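## Task

Rotate the black die until its upward face shows the same number as the yellow die, and leave it entirely on the mat. All other dice must still show the numbers they show now. Every die must end resting flat, and nothing may be held in place only by the robot. Finally open the grippers and pull the arms away.

## Robot and tools

Robot: two arms, left_arm and right_arm, each with a parallel gripper. Each arm has six joints (waist, shoulder, elbow, forearm roll, wrist pitch, wrist roll) plus the gripper. The fingers point along the gripper's own +z axis and close along its y axis. The reported end_effector_position is the point between the closed finger pads, about 2 cm short of the fingertips; closing pushes the tips roughly 10 mm further along +z.

Scene frame (used in every result): origin on the table surface midway between the arms, +z up, +x out over the table, left_arm on the +y side. The names left and right do not match image sides. Positions are in metres, orientation as a wxyz quaternion, velocities in m/s and rad/s. Printed hand positions may be off, more so at long reach.

Cameras: cam_left_wrist and cam_right_wrist, both 672x504, images returned in that order after each call. zoom_image(camera, region=[x0,y0,x1,y1]) magnifies part of a camera's latest image; pixel coordinates from the top-left, region at most 504x504.

execute_actions(actions): a list of actions. Each action is a table of 1 to 15 rows; each row lasts one control step (1/30 s), and if there are fewer than 15 rows the last one repeats to fill 15 steps (0.5 s). Every row is one flat list of 14 numbers, each in [-1, 1], always for both arms: left_arm dx, dy, dz, rx, ry, rz, opening, then right_arm dx, dy, dz, rx, ry, rz, opening. dx..rz are an offset, in that gripper's own axes, from the gripper's measured pose at the start of the action (for the first action of a call, the pose in this scene's last result); every row refers back to that same start pose, not to the preceding row. Scale: 1.0 = 0.6 m for dx/dy/dz and 180 degrees for rotation; rx, ry, rz form a single rotation vector. opening is absolute, not an offset: +1 fully open (0.084 m), -1 closed. An empty list just returns the state and images.

Each step the command is clipped to within 70 mm and 16 degrees of the measured pose, so a large offset may take several actions; after an action the arm only continues to its last clipped pose. Position is favoured over orientation if both cannot be met. HELD in step readings means part of that arm's row was held back.

move(target, speed, blocking): target is one 14-number row laid out as above, offsets in gripper axes from the pose in the last result that showed one, opening absolute. Grippers travel straight toward their targets, finishing together, 0.5 to 10 s (cut off at 10 s). speed is m/s, 0.002 to 0.5, default 0.25; rotation up to twice that in rad/s. No slowing for obstacles or the other arm; grippers may lag, wander, or overshoot speed, especially with a nearly straight arm. Faster contact and targets deeper past contact press harder. blocking=false returns after 0.5 s while motion continues; then use wait or stop before any new actions or moves. The move: line reports the ending (done, off_target, moving, held, fault) and limits (paced = pose clipped; held = steps blocked, after which the arm may speed up), plus each gripper's distance from its target. Roughly one action per 0.5 s.

wait(seconds): 0 to 10; arms hold their last command; returns early when a running move ends. stop(): brakes a running move (needs some room); fingers keep moving. finished_scene(scene): ends scene 1 or 2 irreversibly and reports success; the next scene's task comes with it.

Results: state line per arm (pose, velocities), grip_measured (finger opening on the command scale), Hand target lines (pose the controller is driving toward), joint positions and torques (torques include offsets and noise, nonzero even in free air), step readings for action calls, and possibly 'pose unreachable' (clearance check altered a command), MOTOR HOT (from 65 °C) or OVER-TEMPERATURE FAULT (80 °C, arm braked until cool).

Gripping: to hold, keep commanding an opening noticeably below grip_measured; lower means harder squeeze (about 24 N per pad max for objects up to ~6 cm). Fast closing can overshoot force. For an arm that should stay still, send the offset back to its desired pose in the first call of a reply, then zeros, and always its desired opening.

Joint ranges (rad): waist ±6.283, shoulder -2.059..2.094, elbow -3.927..0.192, forearm roll ±6.283, wrist pitch -1.693..3.142, wrist roll ±6.283. Load limits (N m): waist 47, shoulder 47, elbow 28.2, forearm roll 28.2, wrist pitch 18.8, wrist roll 18.8; reaching one triggers a torque fault: the arm backs off, pauses 10 s and drops the remainder of the call.

Avoid: knocking anything off the table (fails the task), arm-to-arm collisions or pressing, slams, drops, slips and hard pushes. Random tugs may hit held parts or loose objects. The robot keeps holding its last command while you think. Less robot time and smoother, lower-effort motion are better. Before finishing, make sure dice lie flat on their own, release and move the arms away.

Each tool is called after "Emit:" as a command line: name --argument value for each argument, lists and objects as JSON in quotes; but a table of rows of numbers goes row by row, as --pt "numbers of a row", without its own name.

## Session

Emit:
execute_actions --actions '[]'

Scene clock: 0.00 s.
left_arm: end_effector_position=(+0.3223, +0.2590, +0.2819) grip_measured=+1.00 end_effector_quat_wxyz=(-0.177, +0.809, +0.463, -0.317) end_effector_velocity=(+0.000, +0.001, +0.000) end_effector_angular_velocity=(+0.001, -0.001, -0.001) | right_arm: end_effector_position=(+0.2198, +0.0366, +0.1533) grip_measured=+1.00 end_effector_quat_wxyz=(-0.197, -0.586, +0.784, -0.061) end_effector_velocity=(+0.000, -0.000, -0.000) end_effector_angular_velocity=(-0.000, +0.001, -0.001)
Joint positions: left_arm=[-0.153  0.122 -1.393 -0.23   1.978 -1.358  0.084] | right_arm=[ 0.881  0.333 -1.38   0.04   1.459  2.884  0.084]
Joint velocities: left_arm=[ 0.    -0.001  0.     0.002 -0.     0.001  0.   ] | right_arm=[-0.001  0.     0.     0.001  0.    -0.     0.   ]
Joint torques (N m, as the arm reports them, + toward a larger angle): no reading
Hand target (left_arm): +0.322, +0.259, +0.282; -0.177, +0.809, +0.463, -0.317
Hand target (right_arm): +0.220, +0.037, +0.153; -0.197, -0.586, +0.784, -0.061

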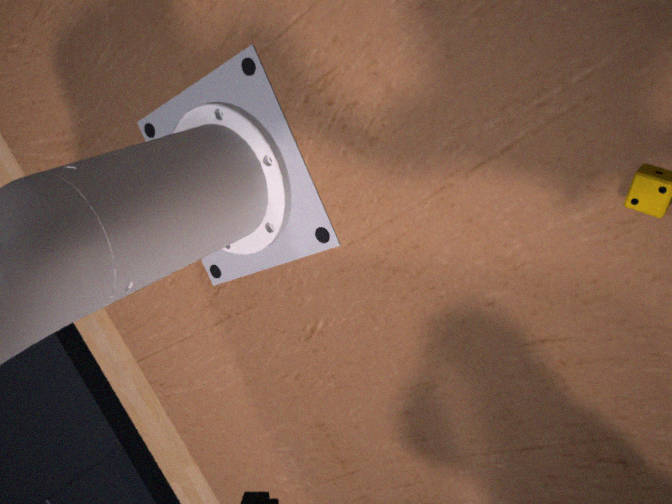

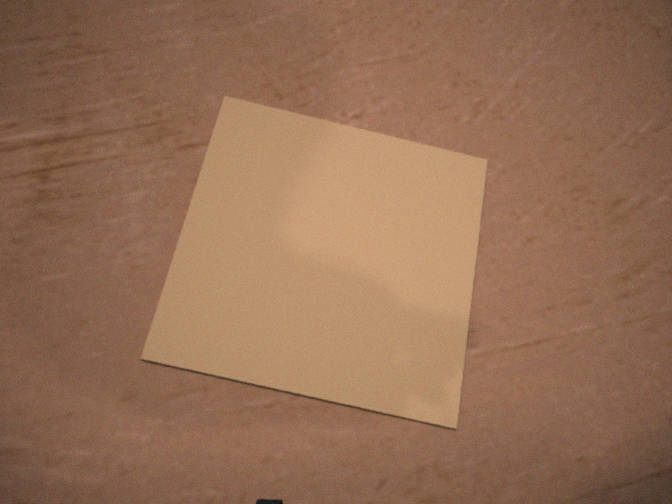

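Emit:
move --target '[-0.228,-0.025,-0.1,-0.202,0.122,0,1,0,0,0,0,0,0,1]'

Scene clock: 10.60 s.
left_arm: end_effector_position=(+0.3029, +0.1498, +0.3816) grip_measured=+1.00 end_effector_quat_wxyz=(-0.002, +0.867, +0.498, +0.001) end_effector_velocity=(+0.001, +0.000, +0.000) end_effector_angular_velocity=(+0.001, -0.003, +0.003) | right_arm: end_effector_position=(+0.2198, +0.0366, +0.1533) grip_measured=+1.00 end_effector_quat_wxyz=(-0.197, -0.586, +0.784, -0.061) end_effector_velocity=(+0.000, +0.000, +0.000) end_effector_angular_velocity=(+0.001, -0.000, +0.001)
Joint positions: left_arm=[-0.608 -0.29  -1.283  0.003  1.576 -1.8    0.084] | right_arm=[ 0.881  0.333 -1.38   0.04   1.459  2.884  0.084]
Joint velocities: left_arm=[ 0.001  0.    -0.     0.002 -0.001 -0.002  0.   ] | right_arm=[ 0.    -0.    -0.001  0.    -0.    -0.001  0.   ]
Joint torques (N m, as the arm reports them, + toward a larger angle): left_arm=[ -1.83 -14.64 -19.69   0.05  -1.33  -0.28] | right_arm=[ -0.13 -29.62 -15.3   -0.84  -0.4    0.17]
Hand target (left_arm): +0.303, +0.150, +0.382; -0.001, +0.868, +0.497, +0.001
Hand target (right_arm): +0.220, +0.037, +0.153; -0.197, -0.586, +0.784, -0.061
Off the commanded pose (left_arm): 0.001 m, 0 deg.
Off the commanded pose (right_arm): 0.000 m, 0 deg.
move: done

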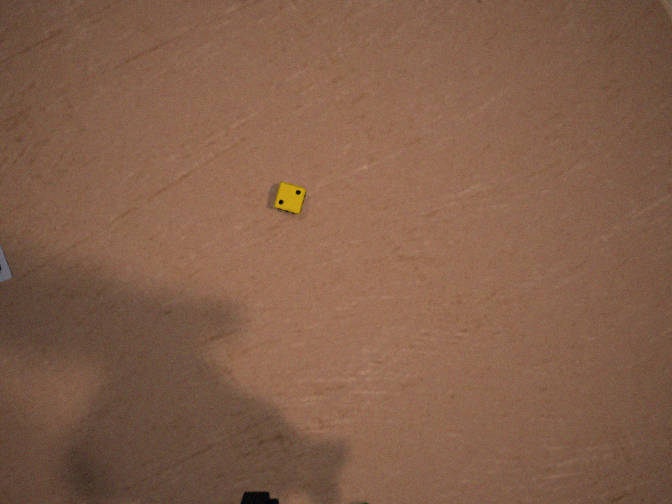

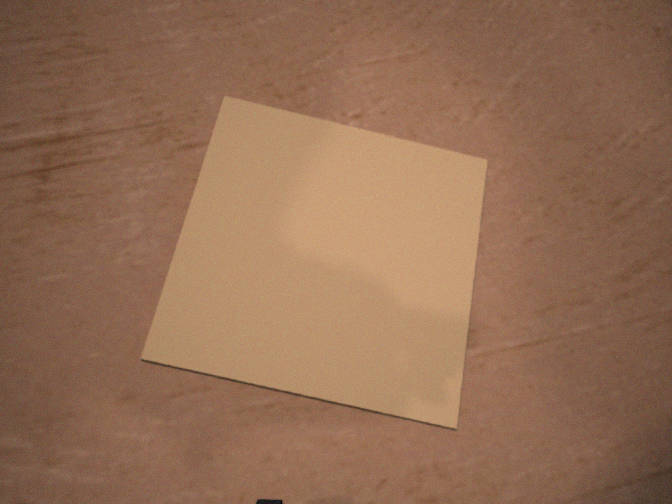

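Emit:
move --target '[0.109,0.187,0,0,0,0,1,0.465,-0.195,-0.25,0.044,-0.124,0,1]'

Scene clock: 16.33 s.
left_arm: end_effector_position=(+0.4325, +0.1495, +0.3821) grip_measured=+1.00 end_effector_quat_wxyz=(-0.001, +0.867, +0.497, +0.001) end_effector_velocity=(+0.000, +0.000, -0.002) end_effector_angular_velocity=(+0.001, +0.003, +0.002) | right_arm: end_effector_position=(+0.2998, -0.2004, +0.3790) grip_measured=+1.00 end_effector_quat_wxyz=(-0.002, -0.598, +0.801, +0.000) end_effector_velocity=(+0.002, -0.000, +0.006) end_effector_angular_velocity=(+0.007, -0.015, +0.000)
Joint positions: left_arm=[-0.425  0.074 -1.672  0.002  1.6   -1.617  0.084] | right_arm=[ 0.318 -0.464 -1.13  -0.001  1.599  2.335  0.084]
Joint velocities: left_arm=[ 0.001  0.003  0.001 -0.001  0.    -0.001 -0.   ] | right_arm=[-0.002 -0.006 -0.01  -0.001 -0.001 -0.002  0.   ]
Joint torques (N m, as the arm reports them, + toward a larger angle): left_arm=[ -1.91 -21.68 -19.31   0.07  -1.31  -0.35] | right_arm=[  0.29 -10.85 -16.7   -1.15  -1.64  -0.26]
Hand target (left_arm): +0.433, +0.150, +0.382; -0.002, +0.867, +0.498, +0.000
Hand target (right_arm): +0.300, -0.201, +0.380; -0.001, -0.598, +0.801, -0.000
Off the commanded pose (left_arm): 0.001 m, 0 deg.
Off the commanded pose (right_arm): 0.002 m, 0 deg.
move: done

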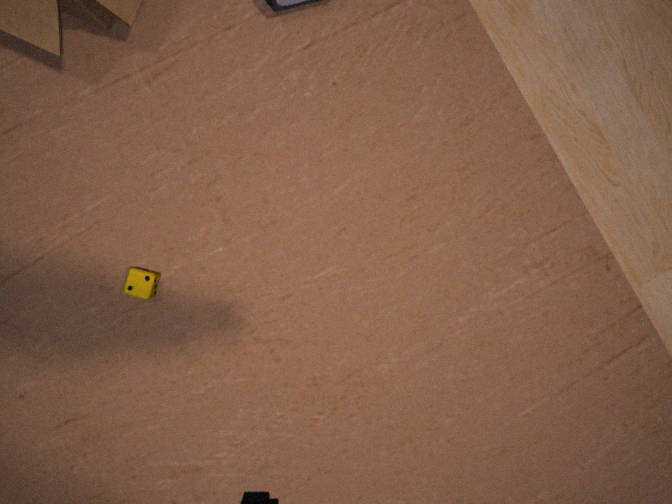

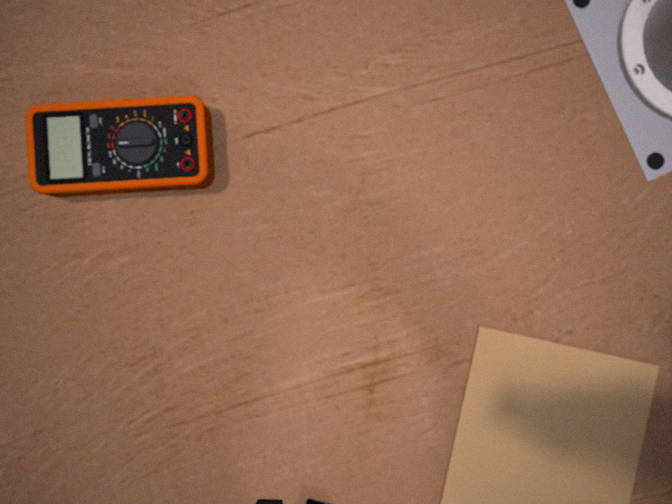

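Emit:
move --target '[-0.253,0.128,-0.067,0,0,0,1,0.335,0.077,0,0,0,0,1]'

Scene clock: 22.60 s.
left_arm: end_effector_position=(+0.4218, -0.0196, +0.4222) grip_measured=+1.00 end_effector_quat_wxyz=(+0.032, +0.867, +0.498, +0.009) end_effector_velocity=(-0.000, -0.002, -0.005) end_effector_angular_velocity=(+0.006, +0.007, -0.003) | right_arm: end_effector_position=(+0.1983, -0.3800, +0.3795) grip_measured=+1.00 end_effector_quat_wxyz=(-0.004, -0.598, +0.801, +0.000) end_effector_velocity=(-0.000, -0.001, +0.000) end_effector_angular_velocity=(-0.000, -0.001, -0.002)
Joint positions: left_arm=[-0.678  0.689 -2.697  0.003  1.943 -1.869  0.084] | right_arm=[-0.282 -0.919 -0.868 -0.005  1.793  1.734  0.084]
Joint velocities: left_arm=[-0.002  0.008  0.001 -0.001  0.001  0.     0.   ] | right_arm=[-0.003 -0.002  0.    -0.     0.    -0.001  0.   ]
Joint torques (N m, as the arm reports them, + toward a larger angle): left_arm=[ -1.6  -29.51 -15.77   0.08  -1.42  -0.36] | right_arm=[  0.22   0.21 -15.38  -1.36  -1.75  -0.26]
Hand target (left_arm): +0.422, -0.020, +0.422; +0.032, +0.867, +0.497, +0.009
Hand target (right_arm): +0.198, -0.380, +0.380; -0.003, -0.598, +0.801, +0.000
Off the commanded pose (left_arm): 0.001 m, 4 deg.
Off the commanded pose (right_arm): 0.000 m, 0 deg.
elbow stopped short (left arm): the move would have taken joint 3 (elbow) straighter than the controller allows; a more bent joint 3 avoids this.
move: off_target (left_arm)

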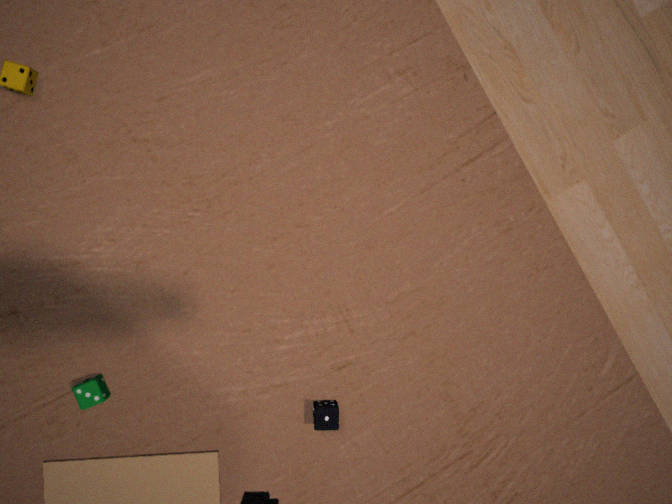

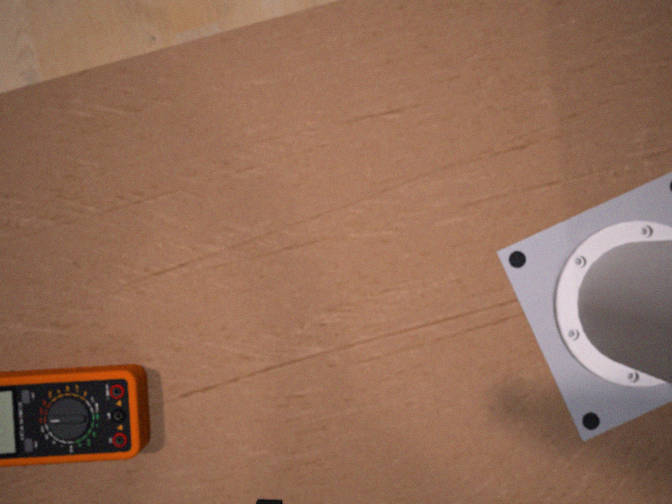

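Emit:
move --target '[0.36,-0.44,0.117,0,0,0,1,-0.612,-0.135,0.2,0,0,0,1]'

Scene clock: 33.87 s.
left_arm: end_effector_position=(+0.3066, +0.2957, +0.3302) grip_measured=+1.00 end_effector_quat_wxyz=(+0.032, +0.867, +0.497, +0.007) end_effector_velocity=(-0.000, +0.001, +0.000) end_effector_angular_velocity=(-0.000, -0.001, +0.000) | right_arm: end_effector_position=(+0.3795, -0.0506, +0.2591) grip_measured=+1.00 end_effector_quat_wxyz=(-0.002, -0.599, +0.801, +0.000) end_effector_velocity=(-0.001, -0.000, -0.005) end_effector_angular_velocity=(-0.007, +0.009, +0.001)
Joint positions: left_arm=[-0.226 -0.646 -0.846 -0.028  1.433 -1.415  0.084] | right_arm=[ 0.517  0.027 -1.263  0.001  1.24   2.533  0.084]
Joint velocities: left_arm=[ 0.002 -0.003  0.002  0.     0.001  0.001 -0.   ] | right_arm=[ 0.001  0.007  0.004 -0.     0.001 -0.    -0.   ]
Joint torques (N m, as the arm reports them, + toward a larger angle): left_arm=[ -1.63  -7.68 -20.12   0.14  -1.5   -0.27] | right_arm=[ -0.64 -23.76 -17.22  -1.23  -1.51   0.02]
Hand target (left_arm): +0.307, +0.296, +0.330; +0.032, +0.867, +0.497, +0.008
Hand target (right_arm): +0.379, -0.050, +0.259; -0.002, -0.599, +0.801, +0.000
Off the commanded pose (left_arm): 0.002 m, 0 deg.
Off the commanded pose (right_arm): 0.002 m, 0 deg.
move: done

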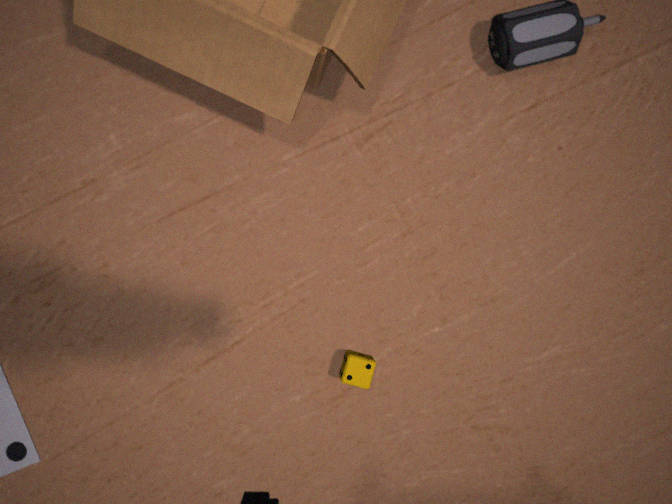

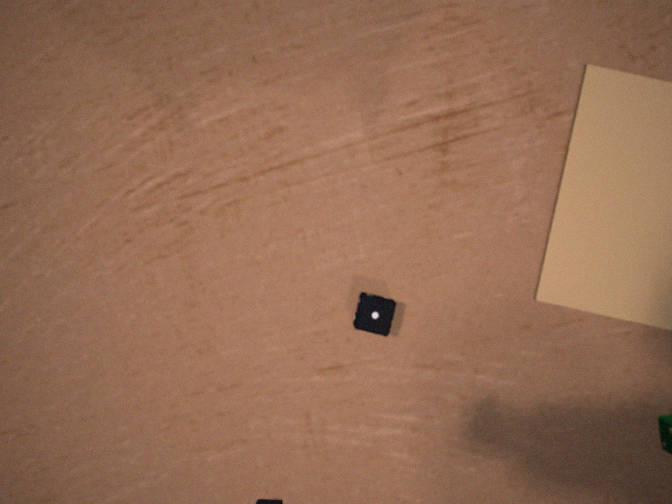

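Emit:
zoom_image --camera "cam_right_wrist" --region '[335,275,425,355]'

Emit:
move --target '[0,0,0,0,0,0,1,0,0,0.2,0,0,0,1]'

Region (335, 275, 425, 355) of cam_right_wrist's 672x504 image, scaled by 5.600, with more detail than that image has.

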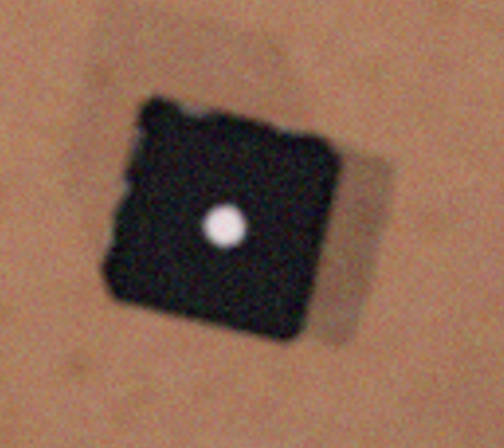

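Scene clock: 43.13 s.
left_arm: end_effector_position=(+0.3066, +0.2957, +0.3302) grip_measured=+1.00 end_effector_quat_wxyz=(+0.032, +0.867, +0.497, +0.007) end_effector_velocity=(-0.000, -0.000, -0.000) end_effector_angular_velocity=(+0.000, +0.000, -0.002) | right_arm: end_effector_position=(+0.3792, -0.0500, +0.1398) grip_measured=+1.00 end_effector_quat_wxyz=(-0.001, -0.599, +0.801, +0.001) end_effector_velocity=(-0.004, -0.004, -0.008) end_effector_angular_velocity=(-0.012, +0.015, -0.002)
Joint positions: left_arm=[-0.226 -0.646 -0.846 -0.028  1.433 -1.415  0.084] | right_arm=[ 0.519  0.138 -1.045  0.002  0.909  2.533  0.084]
Joint velocities: left_arm=[-0.001  0.     0.     0.     0.     0.001 -0.   ] | right_arm=[-0.001  0.006  0.012  0.     0.     0.001  0.   ]
Joint torques (N m, as the arm reports them, + toward a larger angle): left_arm=[ -1.58  -7.49 -20.15  -0.05  -1.46  -0.27] | right_arm=[ -0.26 -25.59 -16.28  -1.26  -1.58  -0.14]
Hand target (left_arm): +0.307, +0.296, +0.330; +0.032, +0.867, +0.497, +0.007
Hand target (right_arm): +0.379, -0.050, +0.139; -0.002, -0.599, +0.801, +0.001
Off the commanded pose (left_arm): 0.000 m, 0 deg.
Off the commanded pose (right_arm): 0.001 m, 0 deg.
move: done

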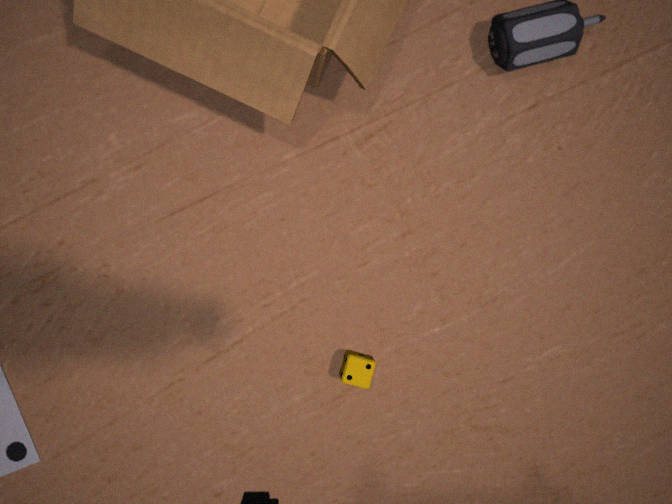

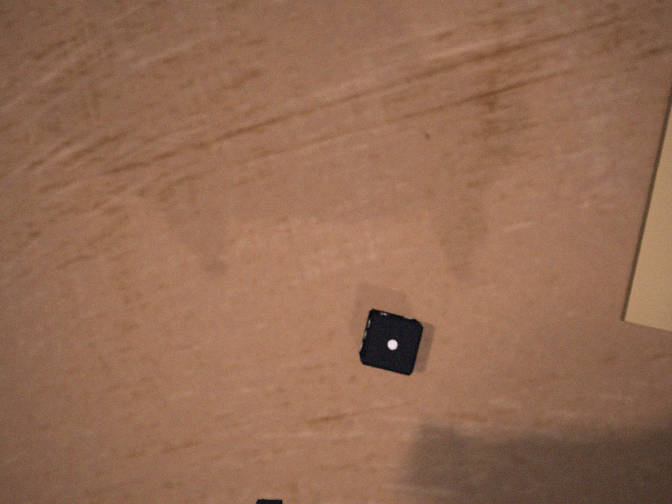

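Emit:
move --target '[0,0,0,0,0,0,1,0,0,0,0,0,0.5,-1]' --speed 0.5

Scene clock: 50.30 s.
left_arm: end_effector_position=(+0.3066, +0.2957, +0.3302) grip_measured=+1.00 end_effector_quat_wxyz=(+0.032, +0.867, +0.497, +0.007) end_effector_velocity=(+0.000, +0.000, +0.000) end_effector_angular_velocity=(+0.001, -0.000, +0.000) | right_arm: end_effector_position=(+0.3792, -0.0500, +0.1398) grip_measured=-1.00 end_effector_quat_wxyz=(-0.001, +0.142, +0.990, -0.000) end_effector_velocity=(+0.000, +0.000, +0.000) end_effector_angular_velocity=(+0.000, -0.001, -0.004)
Joint positions: left_arm=[-0.226 -0.646 -0.846 -0.028  1.433 -1.415  0.084] | right_arm=[ 0.519  0.138 -1.045  0.002  0.909  4.103  0.   ]
Joint velocities: left_arm=[ 0.    -0.    -0.     0.001 -0.     0.     0.   ] | right_arm=[-0.    -0.    -0.    -0.    -0.001  0.004  0.   ]
Joint torques (N m, as the arm reports them, + toward a larger angle): left_arm=[ -1.83  -7.57 -19.98   0.13  -1.45  -0.38] | right_arm=[ -0.49 -25.49 -15.93  -1.07  -1.37  -0.01]
Hand target (left_arm): +0.307, +0.296, +0.330; +0.032, +0.867, +0.497, +0.007
Hand target (right_arm): +0.379, -0.050, +0.140; -0.001, +0.142, +0.990, -0.000
Off the commanded pose (left_arm): 0.000 m, 0 deg.
Off the commanded pose (right_arm): 0.000 m, 0 deg.
move: done

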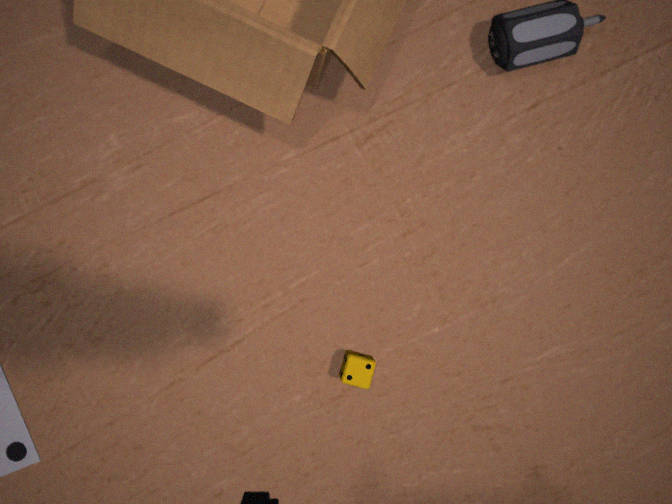

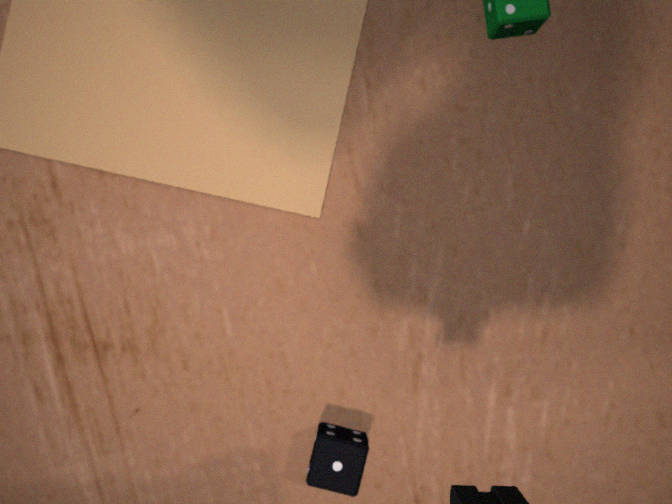

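Emit:
zoom_image --camera "cam_right_wrist" --region '[290,400,390,500]'

Region (290, 400, 390, 500) of cam_right_wrist's 672x504 image, scaled by 5.040, with more detail than that image has.

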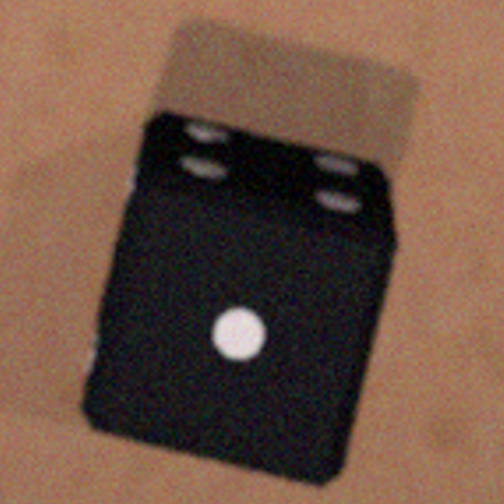

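Emit:
move --target '[0,0,0,0,0,0,1,-0.023,-0.06,0.12,0,0,-0.428,1]' --speed 0.4

Scene clock: 82.43 s.
left_arm: end_effector_position=(+0.3066, +0.2957, +0.3302) grip_measured=+1.00 end_effector_quat_wxyz=(+0.032, +0.867, +0.497, +0.007) end_effector_velocity=(+0.000, +0.000, -0.000) end_effector_angular_velocity=(+0.000, -0.000, +0.001) | right_arm: end_effector_position=(+0.3821, -0.0880, +0.0680) grip_measured=+1.00 end_effector_quat_wxyz=(-0.001, -0.505, +0.863, +0.001) end_effector_velocity=(-0.001, -0.000, -0.001) end_effector_angular_velocity=(-0.000, +0.002, +0.003)
Joint positions: left_arm=[-0.226 -0.646 -0.846 -0.028  1.433 -1.415  0.084] | right_arm=[ 0.451  0.209 -0.899  0.003  0.692  2.69   0.084]
Joint velocities: left_arm=[ 0.001  0.    -0.     0.    -0.    -0.     0.   ] | right_arm=[-0.     0.001  0.002  0.001 -0.001 -0.004  0.   ]
Joint torques (N m, as the arm reports them, + toward a larger angle): left_arm=[ -1.67  -7.64 -20.24  -0.06  -1.51  -0.28] | right_arm=[ -0.45 -24.42 -14.4   -1.2   -1.63  -0.24]
Hand target (left_arm): +0.307, +0.296, +0.330; +0.032, +0.867, +0.497, +0.007
Hand target (right_arm): +0.382, -0.088, +0.068; -0.001, -0.505, +0.863, +0.001
Off the commanded pose (left_arm): 0.000 m, 0 deg.
Off the commanded pose (right_arm): 0.000 m, 0 deg.
move: done

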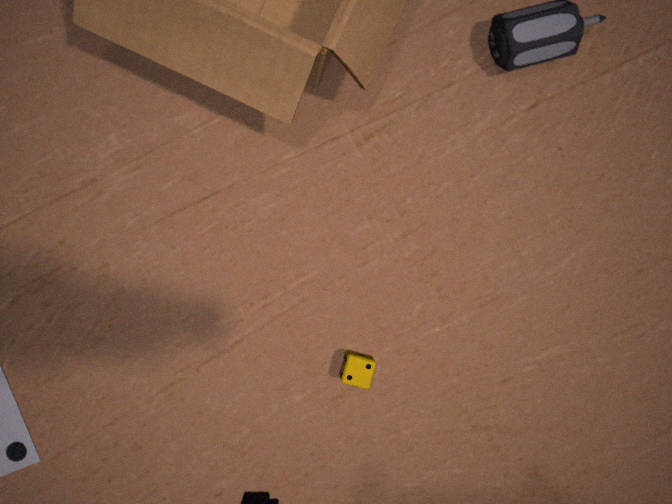

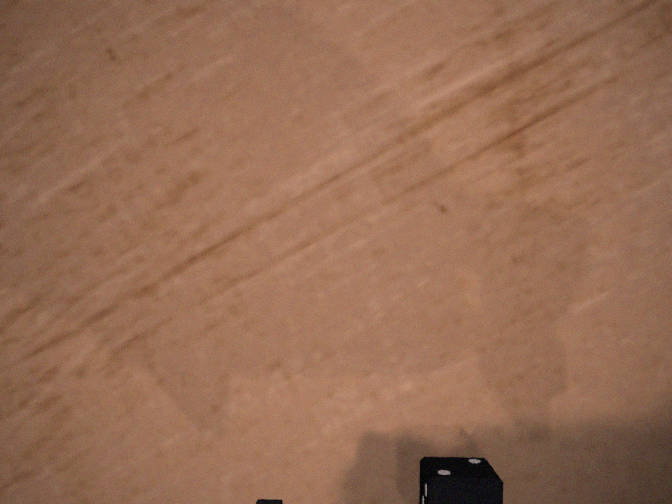

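Emit:
zoom_image --camera "cam_right_wrist" --region '[400,444,520,504]'

Region (400, 444, 520, 504) of cam_right_wrist's 672x504 image, scaled by 4.200, with more detail than that image has.

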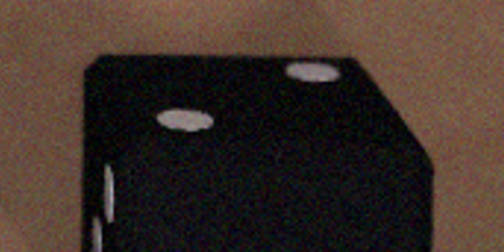

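Emit:
move --target '[0,0,0,0,0,0,1,0.059,0,0.03,0,-0.25,0,1]'

Emit:
move --target '[0,0,0,0,0,0,1,0,0,0.07,0,0,0,1]' --speed 0.06

Scene clock: 91.67 s.
left_arm: end_effector_position=(+0.3066, +0.2957, +0.3302) grip_measured=+1.00 end_effector_quat_wxyz=(+0.032, +0.867, +0.497, +0.007) end_effector_velocity=(+0.000, +0.000, +0.000) end_effector_angular_velocity=(+0.000, -0.000, +0.000) | right_arm: end_effector_position=(+0.3648, -0.1180, +0.0503) grip_measured=+1.00 end_effector_quat_wxyz=(+0.330, -0.467, +0.797, +0.195) end_effector_velocity=(+0.000, +0.000, +0.000) end_effector_angular_velocity=(+0.003, -0.004, -0.001)
Joint positions: left_arm=[-0.226 -0.646 -0.846 -0.028  1.433 -1.415  0.084] | right_arm=[ 0.33   0.084 -0.542  2.089  0.46   0.579  0.084]
Joint velocities: left_arm=[ 0. -0.  0.  0.  0. -0. -0.] | right_arm=[-0.001  0.     0.     0.01   0.003 -0.011 -0.   ]
Joint torques (N m, as the arm reports them, + toward a larger angle): left_arm=[ -1.6   -7.65 -20.16   0.15  -1.45  -0.34] | right_arm=[ -0.22 -18.49 -11.16  -1.07   0.13  -0.14]
Hand target (left_arm): +0.307, +0.296, +0.330; +0.032, +0.867, +0.497, +0.007
Hand target (right_arm): +0.365, -0.118, +0.050; +0.330, -0.467, +0.797, +0.195
Off the commanded pose (left_arm): 0.000 m, 0 deg.
Off the commanded pose (right_arm): 0.001 m, 0 deg.
move: done

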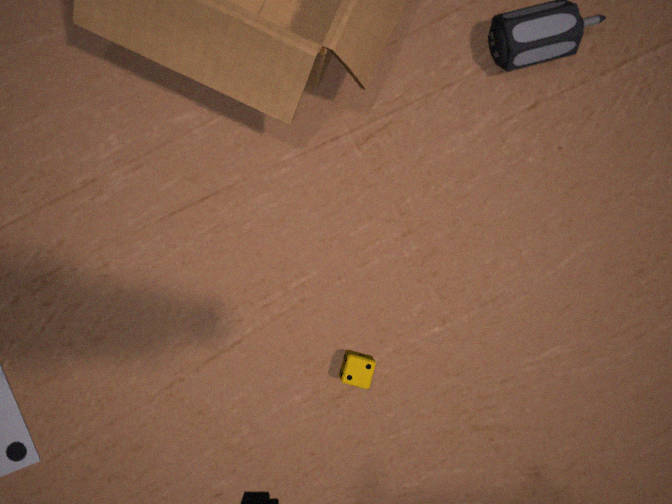

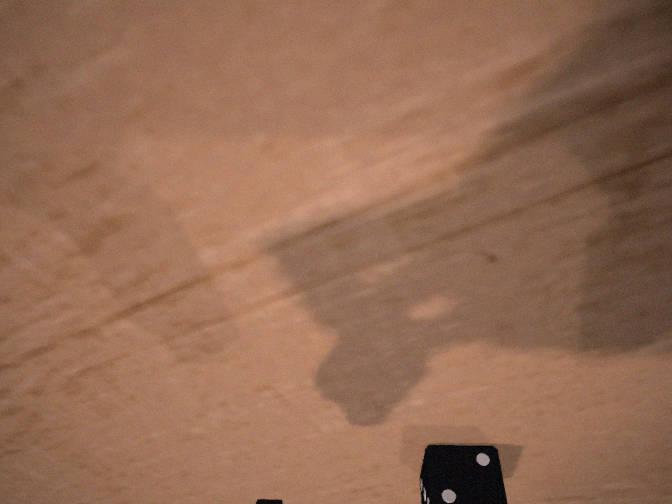

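Scene clock: 92.67 s.
left_arm: end_effector_position=(+0.3066, +0.2957, +0.3302) grip_measured=+1.00 end_effector_quat_wxyz=(+0.032, +0.867, +0.497, +0.007) end_effector_velocity=(-0.000, -0.000, -0.000) end_effector_angular_velocity=(-0.001, +0.000, +0.000) | right_arm: end_effector_position=(+0.3793, -0.0921, +0.0207) grip_measured=+1.00 end_effector_quat_wxyz=(+0.330, -0.467, +0.797, +0.195) end_effector_velocity=(+0.000, +0.001, +0.000) end_effector_angular_velocity=(+0.001, -0.001, +0.001)
Joint positions: left_arm=[-0.226 -0.646 -0.846 -0.028  1.433 -1.415  0.084] | right_arm=[ 0.366  0.248 -0.658  2.218  0.474  0.471  0.084]
Joint velocities: left_arm=[ 0.    -0.     0.    -0.001  0.     0.     0.   ] | right_arm=[ 0.001  0.    -0.001  0.001  0.    -0.001 -0.   ]
Joint torques (N m, as the arm reports them, + toward a larger angle): left_arm=[ -1.78  -7.61 -20.13   0.02  -1.48  -0.3 ] | right_arm=[ -1.12 -21.37 -10.07  -1.08   0.15  -0.06]
Hand target (left_arm): +0.307, +0.296, +0.330; +0.032, +0.867, +0.497, +0.007
Hand target (right_arm): +0.379, -0.092, +0.021; +0.330, -0.467, +0.797, +0.195
Off the commanded pose (left_arm): 0.000 m, 0 deg.
Off the commanded pose (right_arm): 0.000 m, 0 deg.
move: done

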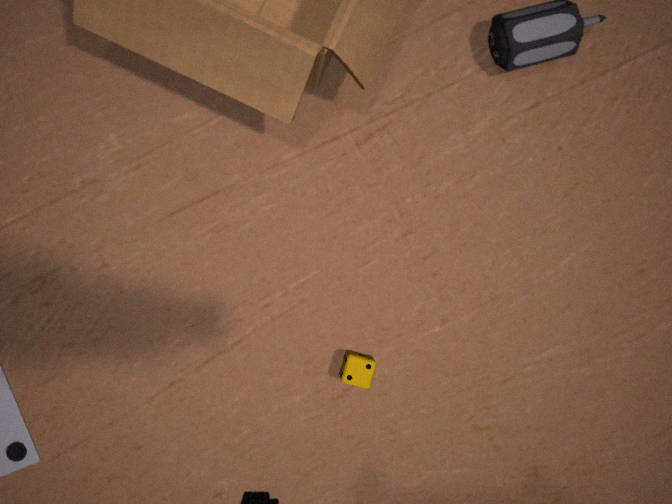

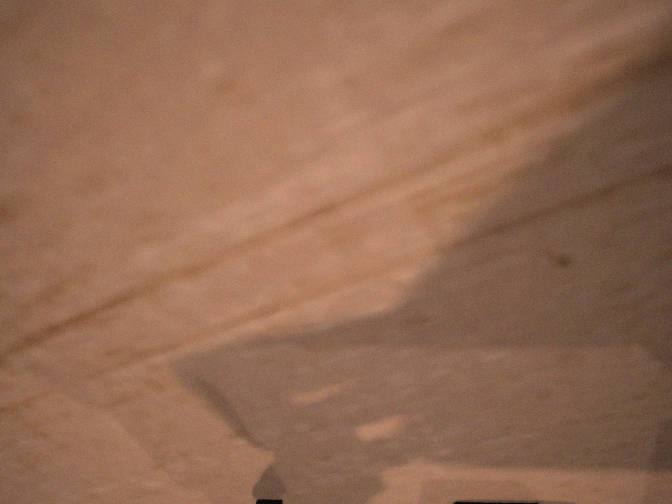

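Emit:
execute_actions --actions '[[[0,0,0,0,0,0,1,0,0,0,0,0,0,0]],[[0,0,0,0,0,0,1,0,0,0,0,0,0,-0.6]],[[0,0,0,0,0,0,1,0,0,0,0,0,0,-0.8]]]'

Emit:
move --target '[0,0,0,0,0,0,1,-0.08,0,-0.08,0,0,0,-0.8]' --speed 0.15

Scene clock: 96.53 s.
left_arm: end_effector_position=(+0.3066, +0.2957, +0.3302) grip_measured=+1.00 end_effector_quat_wxyz=(+0.032, +0.867, +0.497, +0.007) end_effector_velocity=(+0.000, +0.000, +0.000) end_effector_angular_velocity=(+0.001, -0.000, +0.000) | right_arm: end_effector_position=(+0.3825, -0.0895, +0.0247) grip_measured=-0.56 end_effector_quat_wxyz=(+0.335, -0.467, +0.795, +0.197) end_effector_velocity=(-0.000, -0.001, -0.000) end_effector_angular_velocity=(-0.001, +0.001, -0.001)
Joint positions: left_arm=[-0.226 -0.646 -0.846 -0.028  1.433 -1.415  0.084] | right_arm=[ 0.366  0.245 -0.664  2.218  0.477  0.471  0.02 ]
Joint velocities: left_arm=[ 0.001  0.    -0.     0.001  0.     0.     0.   ] | right_arm=[-0.001  0.     0.001 -0.    -0.001  0.     0.   ]
Joint torques (N m, as the arm reports them, + toward a larger angle): left_arm=[ -1.67  -7.63 -20.11  -0.03  -1.48  -0.37] | right_arm=[-0.57 -3.03  0.98 -1.63 -3.82 -0.14]
Hand target (left_arm): +0.307, +0.296, +0.330; +0.032, +0.867, +0.497, +0.007
Hand target (right_arm): +0.382, -0.090, +0.025; +0.335, -0.467, +0.795, +0.197
Off the commanded pose (left_arm): 0.000 m, 0 deg.
Off the commanded pose (right_arm): 0.000 m, 0 deg.
Step readings (end_effector_position; steps 1 to 15: 1st action; 16 to 30: 2nd action; 31 to 45: 3rd action):
0: left_arm (+0.3066, +0.2957, +0.3302) | right_arm (+0.3793, -0.0920, +0.0206)
1: left_arm (+0.3066, +0.2957, +0.3302) | right_arm (+0.3793, -0.0920, +0.0206)
2: left_arm (+0.3066, +0.2957, +0.3302) | right_arm (+0.3793, -0.0920, +0.0207)
4: left_arm (+0.3066, +0.2957, +0.3302) | right_arm (+0.3811, -0.0914, +0.0225)
8: left_arm (+0.3066, +0.2957, +0.3302) | right_arm (+0.3823, -0.0900, +0.0243)
15: left_arm (+0.3066, +0.2957, +0.3302) | right_arm (+0.3819, -0.0903, +0.0237)
16: left_arm (+0.3066, +0.2957, +0.3302) | right_arm (+0.3819, -0.0902, +0.0238)
17: left_arm (+0.3066, +0.2957, +0.3302) | right_arm (+0.3823, -0.0898, +0.0244)
19: left_arm (+0.3066, +0.2957, +0.3302) | right_arm (+0.3825, -0.0895, +0.0247)
23: left_arm (+0.3066, +0.2957, +0.3302) | right_arm (+0.3825, -0.0894, +0.0247)
30: left_arm (+0.3066, +0.2957, +0.3302) | right_arm (+0.3824, -0.0895, +0.0246)
31: left_arm (+0.3066, +0.2957, +0.3302) | right_arm (+0.3825, -0.0895, +0.0246)
32: left_arm (+0.3066, +0.2957, +0.3302) | right_arm (+0.3825, -0.0895, +0.0247)
34: left_arm (+0.3066, +0.2957, +0.3302) | right_arm (+0.3825, -0.0895, +0.0247)
38: left_arm (+0.3066, +0.2957, +0.3302) | right_arm (+0.3825, -0.0895, +0.0247)
45: end_effector_position above

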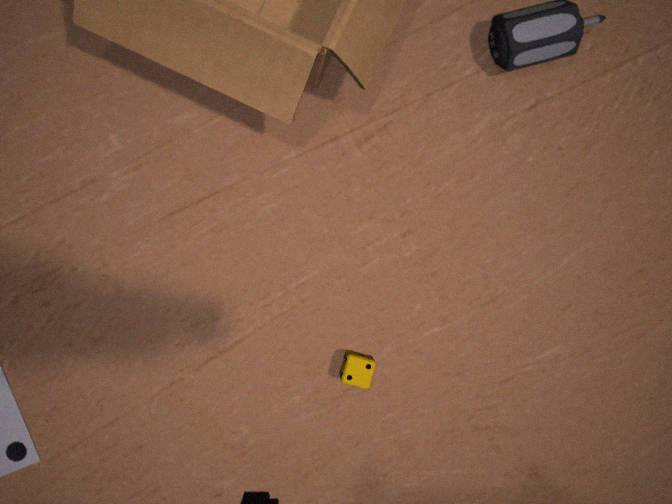

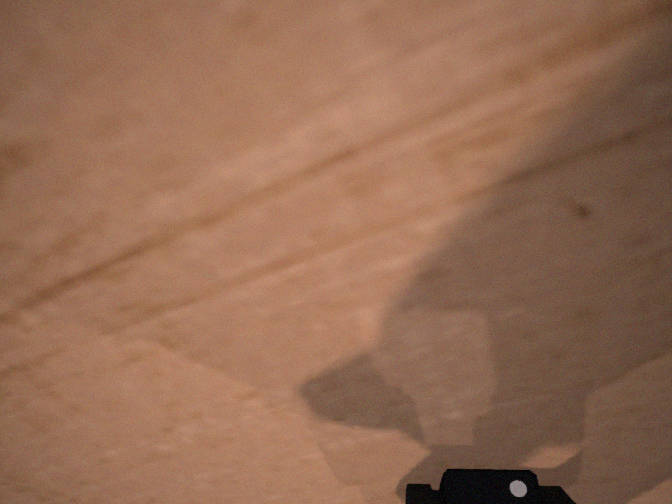

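Scene clock: 97.37 s.
left_arm: end_effector_position=(+0.3066, +0.2957, +0.3302) grip_measured=+1.00 end_effector_quat_wxyz=(+0.032, +0.867, +0.497, +0.007) end_effector_velocity=(-0.000, -0.000, -0.000) end_effector_angular_velocity=(-0.001, +0.001, -0.000) | right_arm: end_effector_position=(+0.3817, -0.0905, +0.0918) grip_measured=-0.56 end_effector_quat_wxyz=(+0.334, -0.467, +0.795, +0.196) end_effector_velocity=(+0.002, +0.000, +0.002) end_effector_angular_velocity=(+0.002, -0.002, -0.001)
Joint positions: left_arm=[-0.226 -0.646 -0.846 -0.028  1.433 -1.415  0.084] | right_arm=[ 0.402  0.022 -0.601  1.961  0.38   0.788  0.019]
Joint velocities: left_arm=[ 0.     0.    -0.    -0.001 -0.     0.001 -0.   ] | right_arm=[-0.002 -0.003 -0.003 -0.009 -0.001  0.009 -0.   ]
Joint torques (N m, as the arm reports them, + toward a larger angle): left_arm=[ -1.55  -7.53 -20.11   0.09  -1.46  -0.33] | right_arm=[ -0.32 -18.83 -12.9   -1.2    0.14  -0.05]
Hand target (left_arm): +0.307, +0.296, +0.330; +0.032, +0.867, +0.497, +0.007
Hand target (right_arm): +0.382, -0.090, +0.093; +0.335, -0.467, +0.795, +0.196
Off the commanded pose (left_arm): 0.000 m, 0 deg.
Off the commanded pose (right_arm): 0.001 m, 0 deg.
move: done

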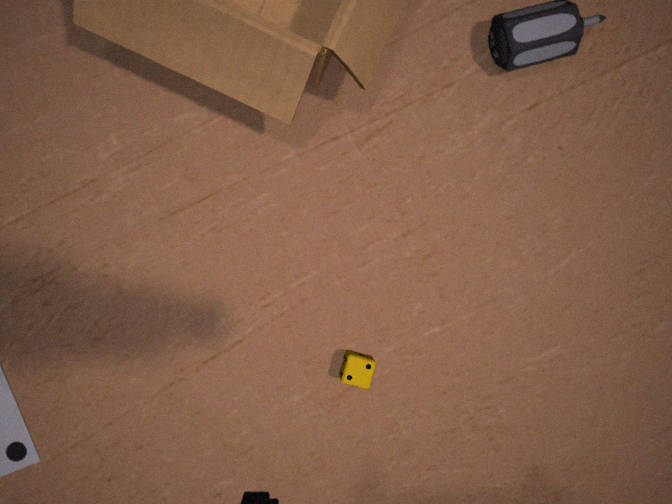

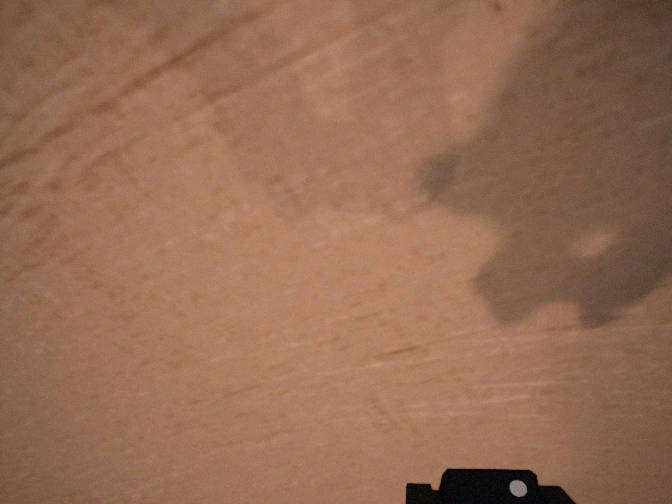

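Emit:
move --target '[0,0,0,0,0,0,1,0.12,0.268,-0.12,0,0,0.99,-0.8]' --speed 0.4

Scene clock: 114.07 s.
left_arm: end_effector_position=(+0.3066, +0.2957, +0.3302) grip_measured=+1.00 end_effector_quat_wxyz=(+0.032, +0.867, +0.497, +0.007) end_effector_velocity=(-0.000, -0.000, -0.000) end_effector_angular_velocity=(-0.000, +0.000, -0.000) | right_arm: end_effector_position=(+0.1918, -0.1006, +0.0909) grip_measured=-0.56 end_effector_quat_wxyz=(-0.191, +0.787, +0.479, +0.338) end_effector_velocity=(-0.000, +0.000, +0.000) end_effector_angular_velocity=(+0.002, +0.003, -0.000)
Joint positions: left_arm=[-0.226 -0.646 -0.846 -0.028  1.433 -1.415  0.084] | right_arm=[ 0.812 -0.477 -0.17   2.724  0.161  3.459  0.019]
Joint velocities: left_arm=[-0.001  0.    -0.    -0.     0.    -0.     0.   ] | right_arm=[ 0.001 -0.001  0.001 -0.008  0.001  0.012 -0.   ]
Joint torques (N m, as the arm reports them, + toward a larger angle): left_arm=[ -1.79  -7.66 -20.08   0.02  -1.49  -0.31] | right_arm=[ -0.14  -6.32 -12.62  -1.04   0.57  -0.35]
Hand target (left_arm): +0.307, +0.296, +0.330; +0.032, +0.867, +0.497, +0.007
Hand target (right_arm): +0.192, -0.101, +0.091; -0.191, +0.788, +0.479, +0.337
Off the commanded pose (left_arm): 0.000 m, 0 deg.
Off the commanded pose (right_arm): 0.000 m, 0 deg.
move: done

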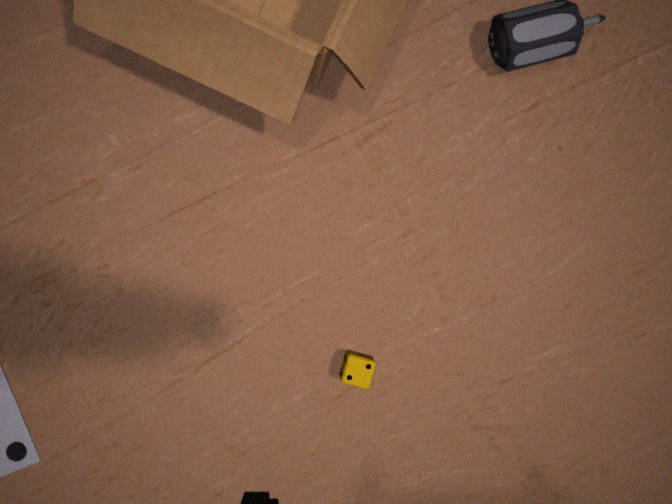

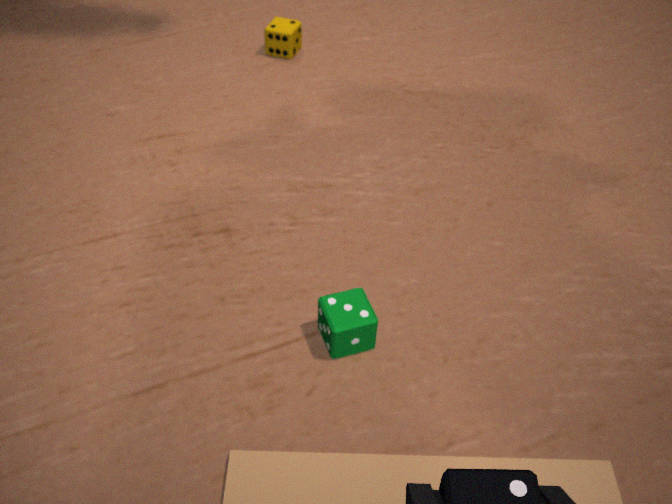

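Emit:
move --target '[0,0,0,0,0,0,1,-0.065,0,0.065,0,-0.15,0,-0.8]' --speed 0.15

Emit:
move --target '[0,0,0,0,0,0,1,-0.005,0,0.016,0,0,0,-0.8]' --speed 0.02

Scene clock: 119.60 s.
left_arm: end_effector_position=(+0.3066, +0.2957, +0.3302) grip_measured=+1.00 end_effector_quat_wxyz=(+0.032, +0.867, +0.497, +0.007) end_effector_velocity=(-0.000, -0.000, +0.000) end_effector_angular_velocity=(-0.000, -0.000, -0.001) | right_arm: end_effector_position=(+0.1930, -0.1004, +0.0354) grip_measured=-0.56 end_effector_quat_wxyz=(-0.062, +0.843, +0.504, +0.176) end_effector_velocity=(+0.000, -0.000, +0.000) end_effector_angular_velocity=(-0.007, -0.000, -0.003)
Joint positions: left_arm=[-0.226 -0.646 -0.846 -0.028  1.433 -1.415  0.084] | right_arm=[ 0.999 -0.016 -0.469  2.444 -0.159  3.894  0.019]
Joint velocities: left_arm=[-0.001 -0.    -0.     0.    -0.    -0.     0.   ] | right_arm=[-0.025  0.011 -0.027  0.104 -0.012 -0.127  0.   ]
Joint torques (N m, as the arm reports them, + toward a larger angle): left_arm=[ -1.79  -7.69 -20.11   0.    -1.47  -0.25] | right_arm=[ -0.62 -14.52 -10.02  -1.67  -0.89  -0.2 ]
Hand target (left_arm): +0.307, +0.296, +0.330; +0.032, +0.867, +0.497, +0.007
Hand target (right_arm): +0.193, -0.100, +0.035; -0.062, +0.843, +0.504, +0.176
Off the commanded pose (left_arm): 0.000 m, 0 deg.
Off the commanded pose (right_arm): 0.000 m, 4 deg.
move: off_target (right_arm)

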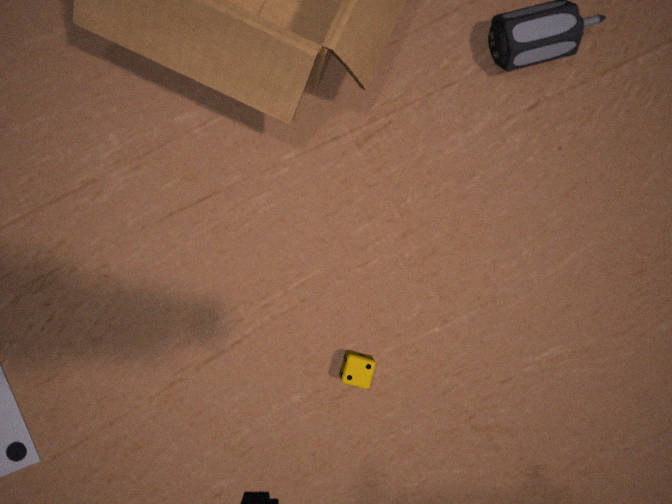

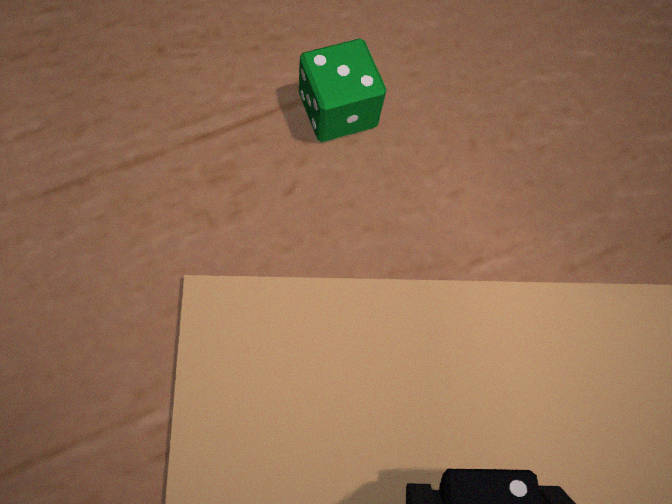

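Scene clock: 120.33 s.
left_arm: end_effector_position=(+0.3066, +0.2957, +0.3302) grip_measured=+1.00 end_effector_quat_wxyz=(+0.032, +0.867, +0.497, +0.007) end_effector_velocity=(+0.000, +0.000, -0.000) end_effector_angular_velocity=(+0.001, -0.000, -0.001) | right_arm: end_effector_position=(+0.1952, -0.0988, +0.0275) grip_measured=-0.56 end_effector_quat_wxyz=(-0.065, +0.843, +0.505, +0.172) end_effector_velocity=(-0.001, -0.001, -0.002) end_effector_angular_velocity=(-0.001, +0.004, +0.002)
Joint positions: left_arm=[-0.226 -0.646 -0.846 -0.028  1.433 -1.415  0.084] | right_arm=[ 0.984  0.017 -0.48   2.439 -0.133  3.887  0.02 ]
Joint velocities: left_arm=[ 0.     0.    -0.     0.001  0.     0.001 -0.   ] | right_arm=[-0.013  0.008 -0.006  0.046  0.005 -0.058  0.   ]
Joint torques (N m, as the arm reports them, + toward a larger angle): left_arm=[ -1.71  -7.61 -20.11   0.02  -1.54  -0.32] | right_arm=[-0.94 -1.32 -4.55 -0.85  2.21 -0.17]
Hand target (left_arm): +0.307, +0.296, +0.330; +0.032, +0.867, +0.497, +0.007
Hand target (right_arm): +0.194, -0.100, +0.026; -0.065, +0.844, +0.505, +0.170
Off the commanded pose (left_arm): 0.000 m, 0 deg.
Off the commanded pose (right_arm): 0.003 m, 1 deg.
move: done

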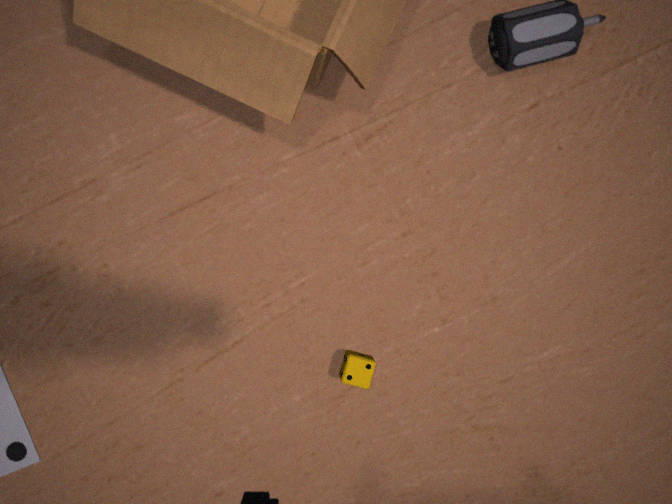

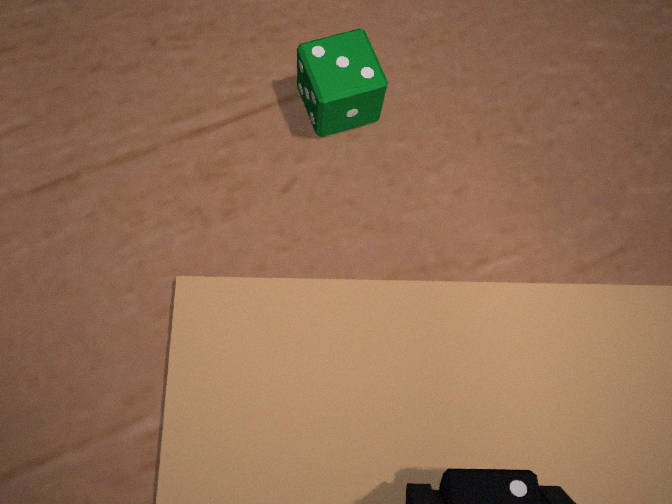

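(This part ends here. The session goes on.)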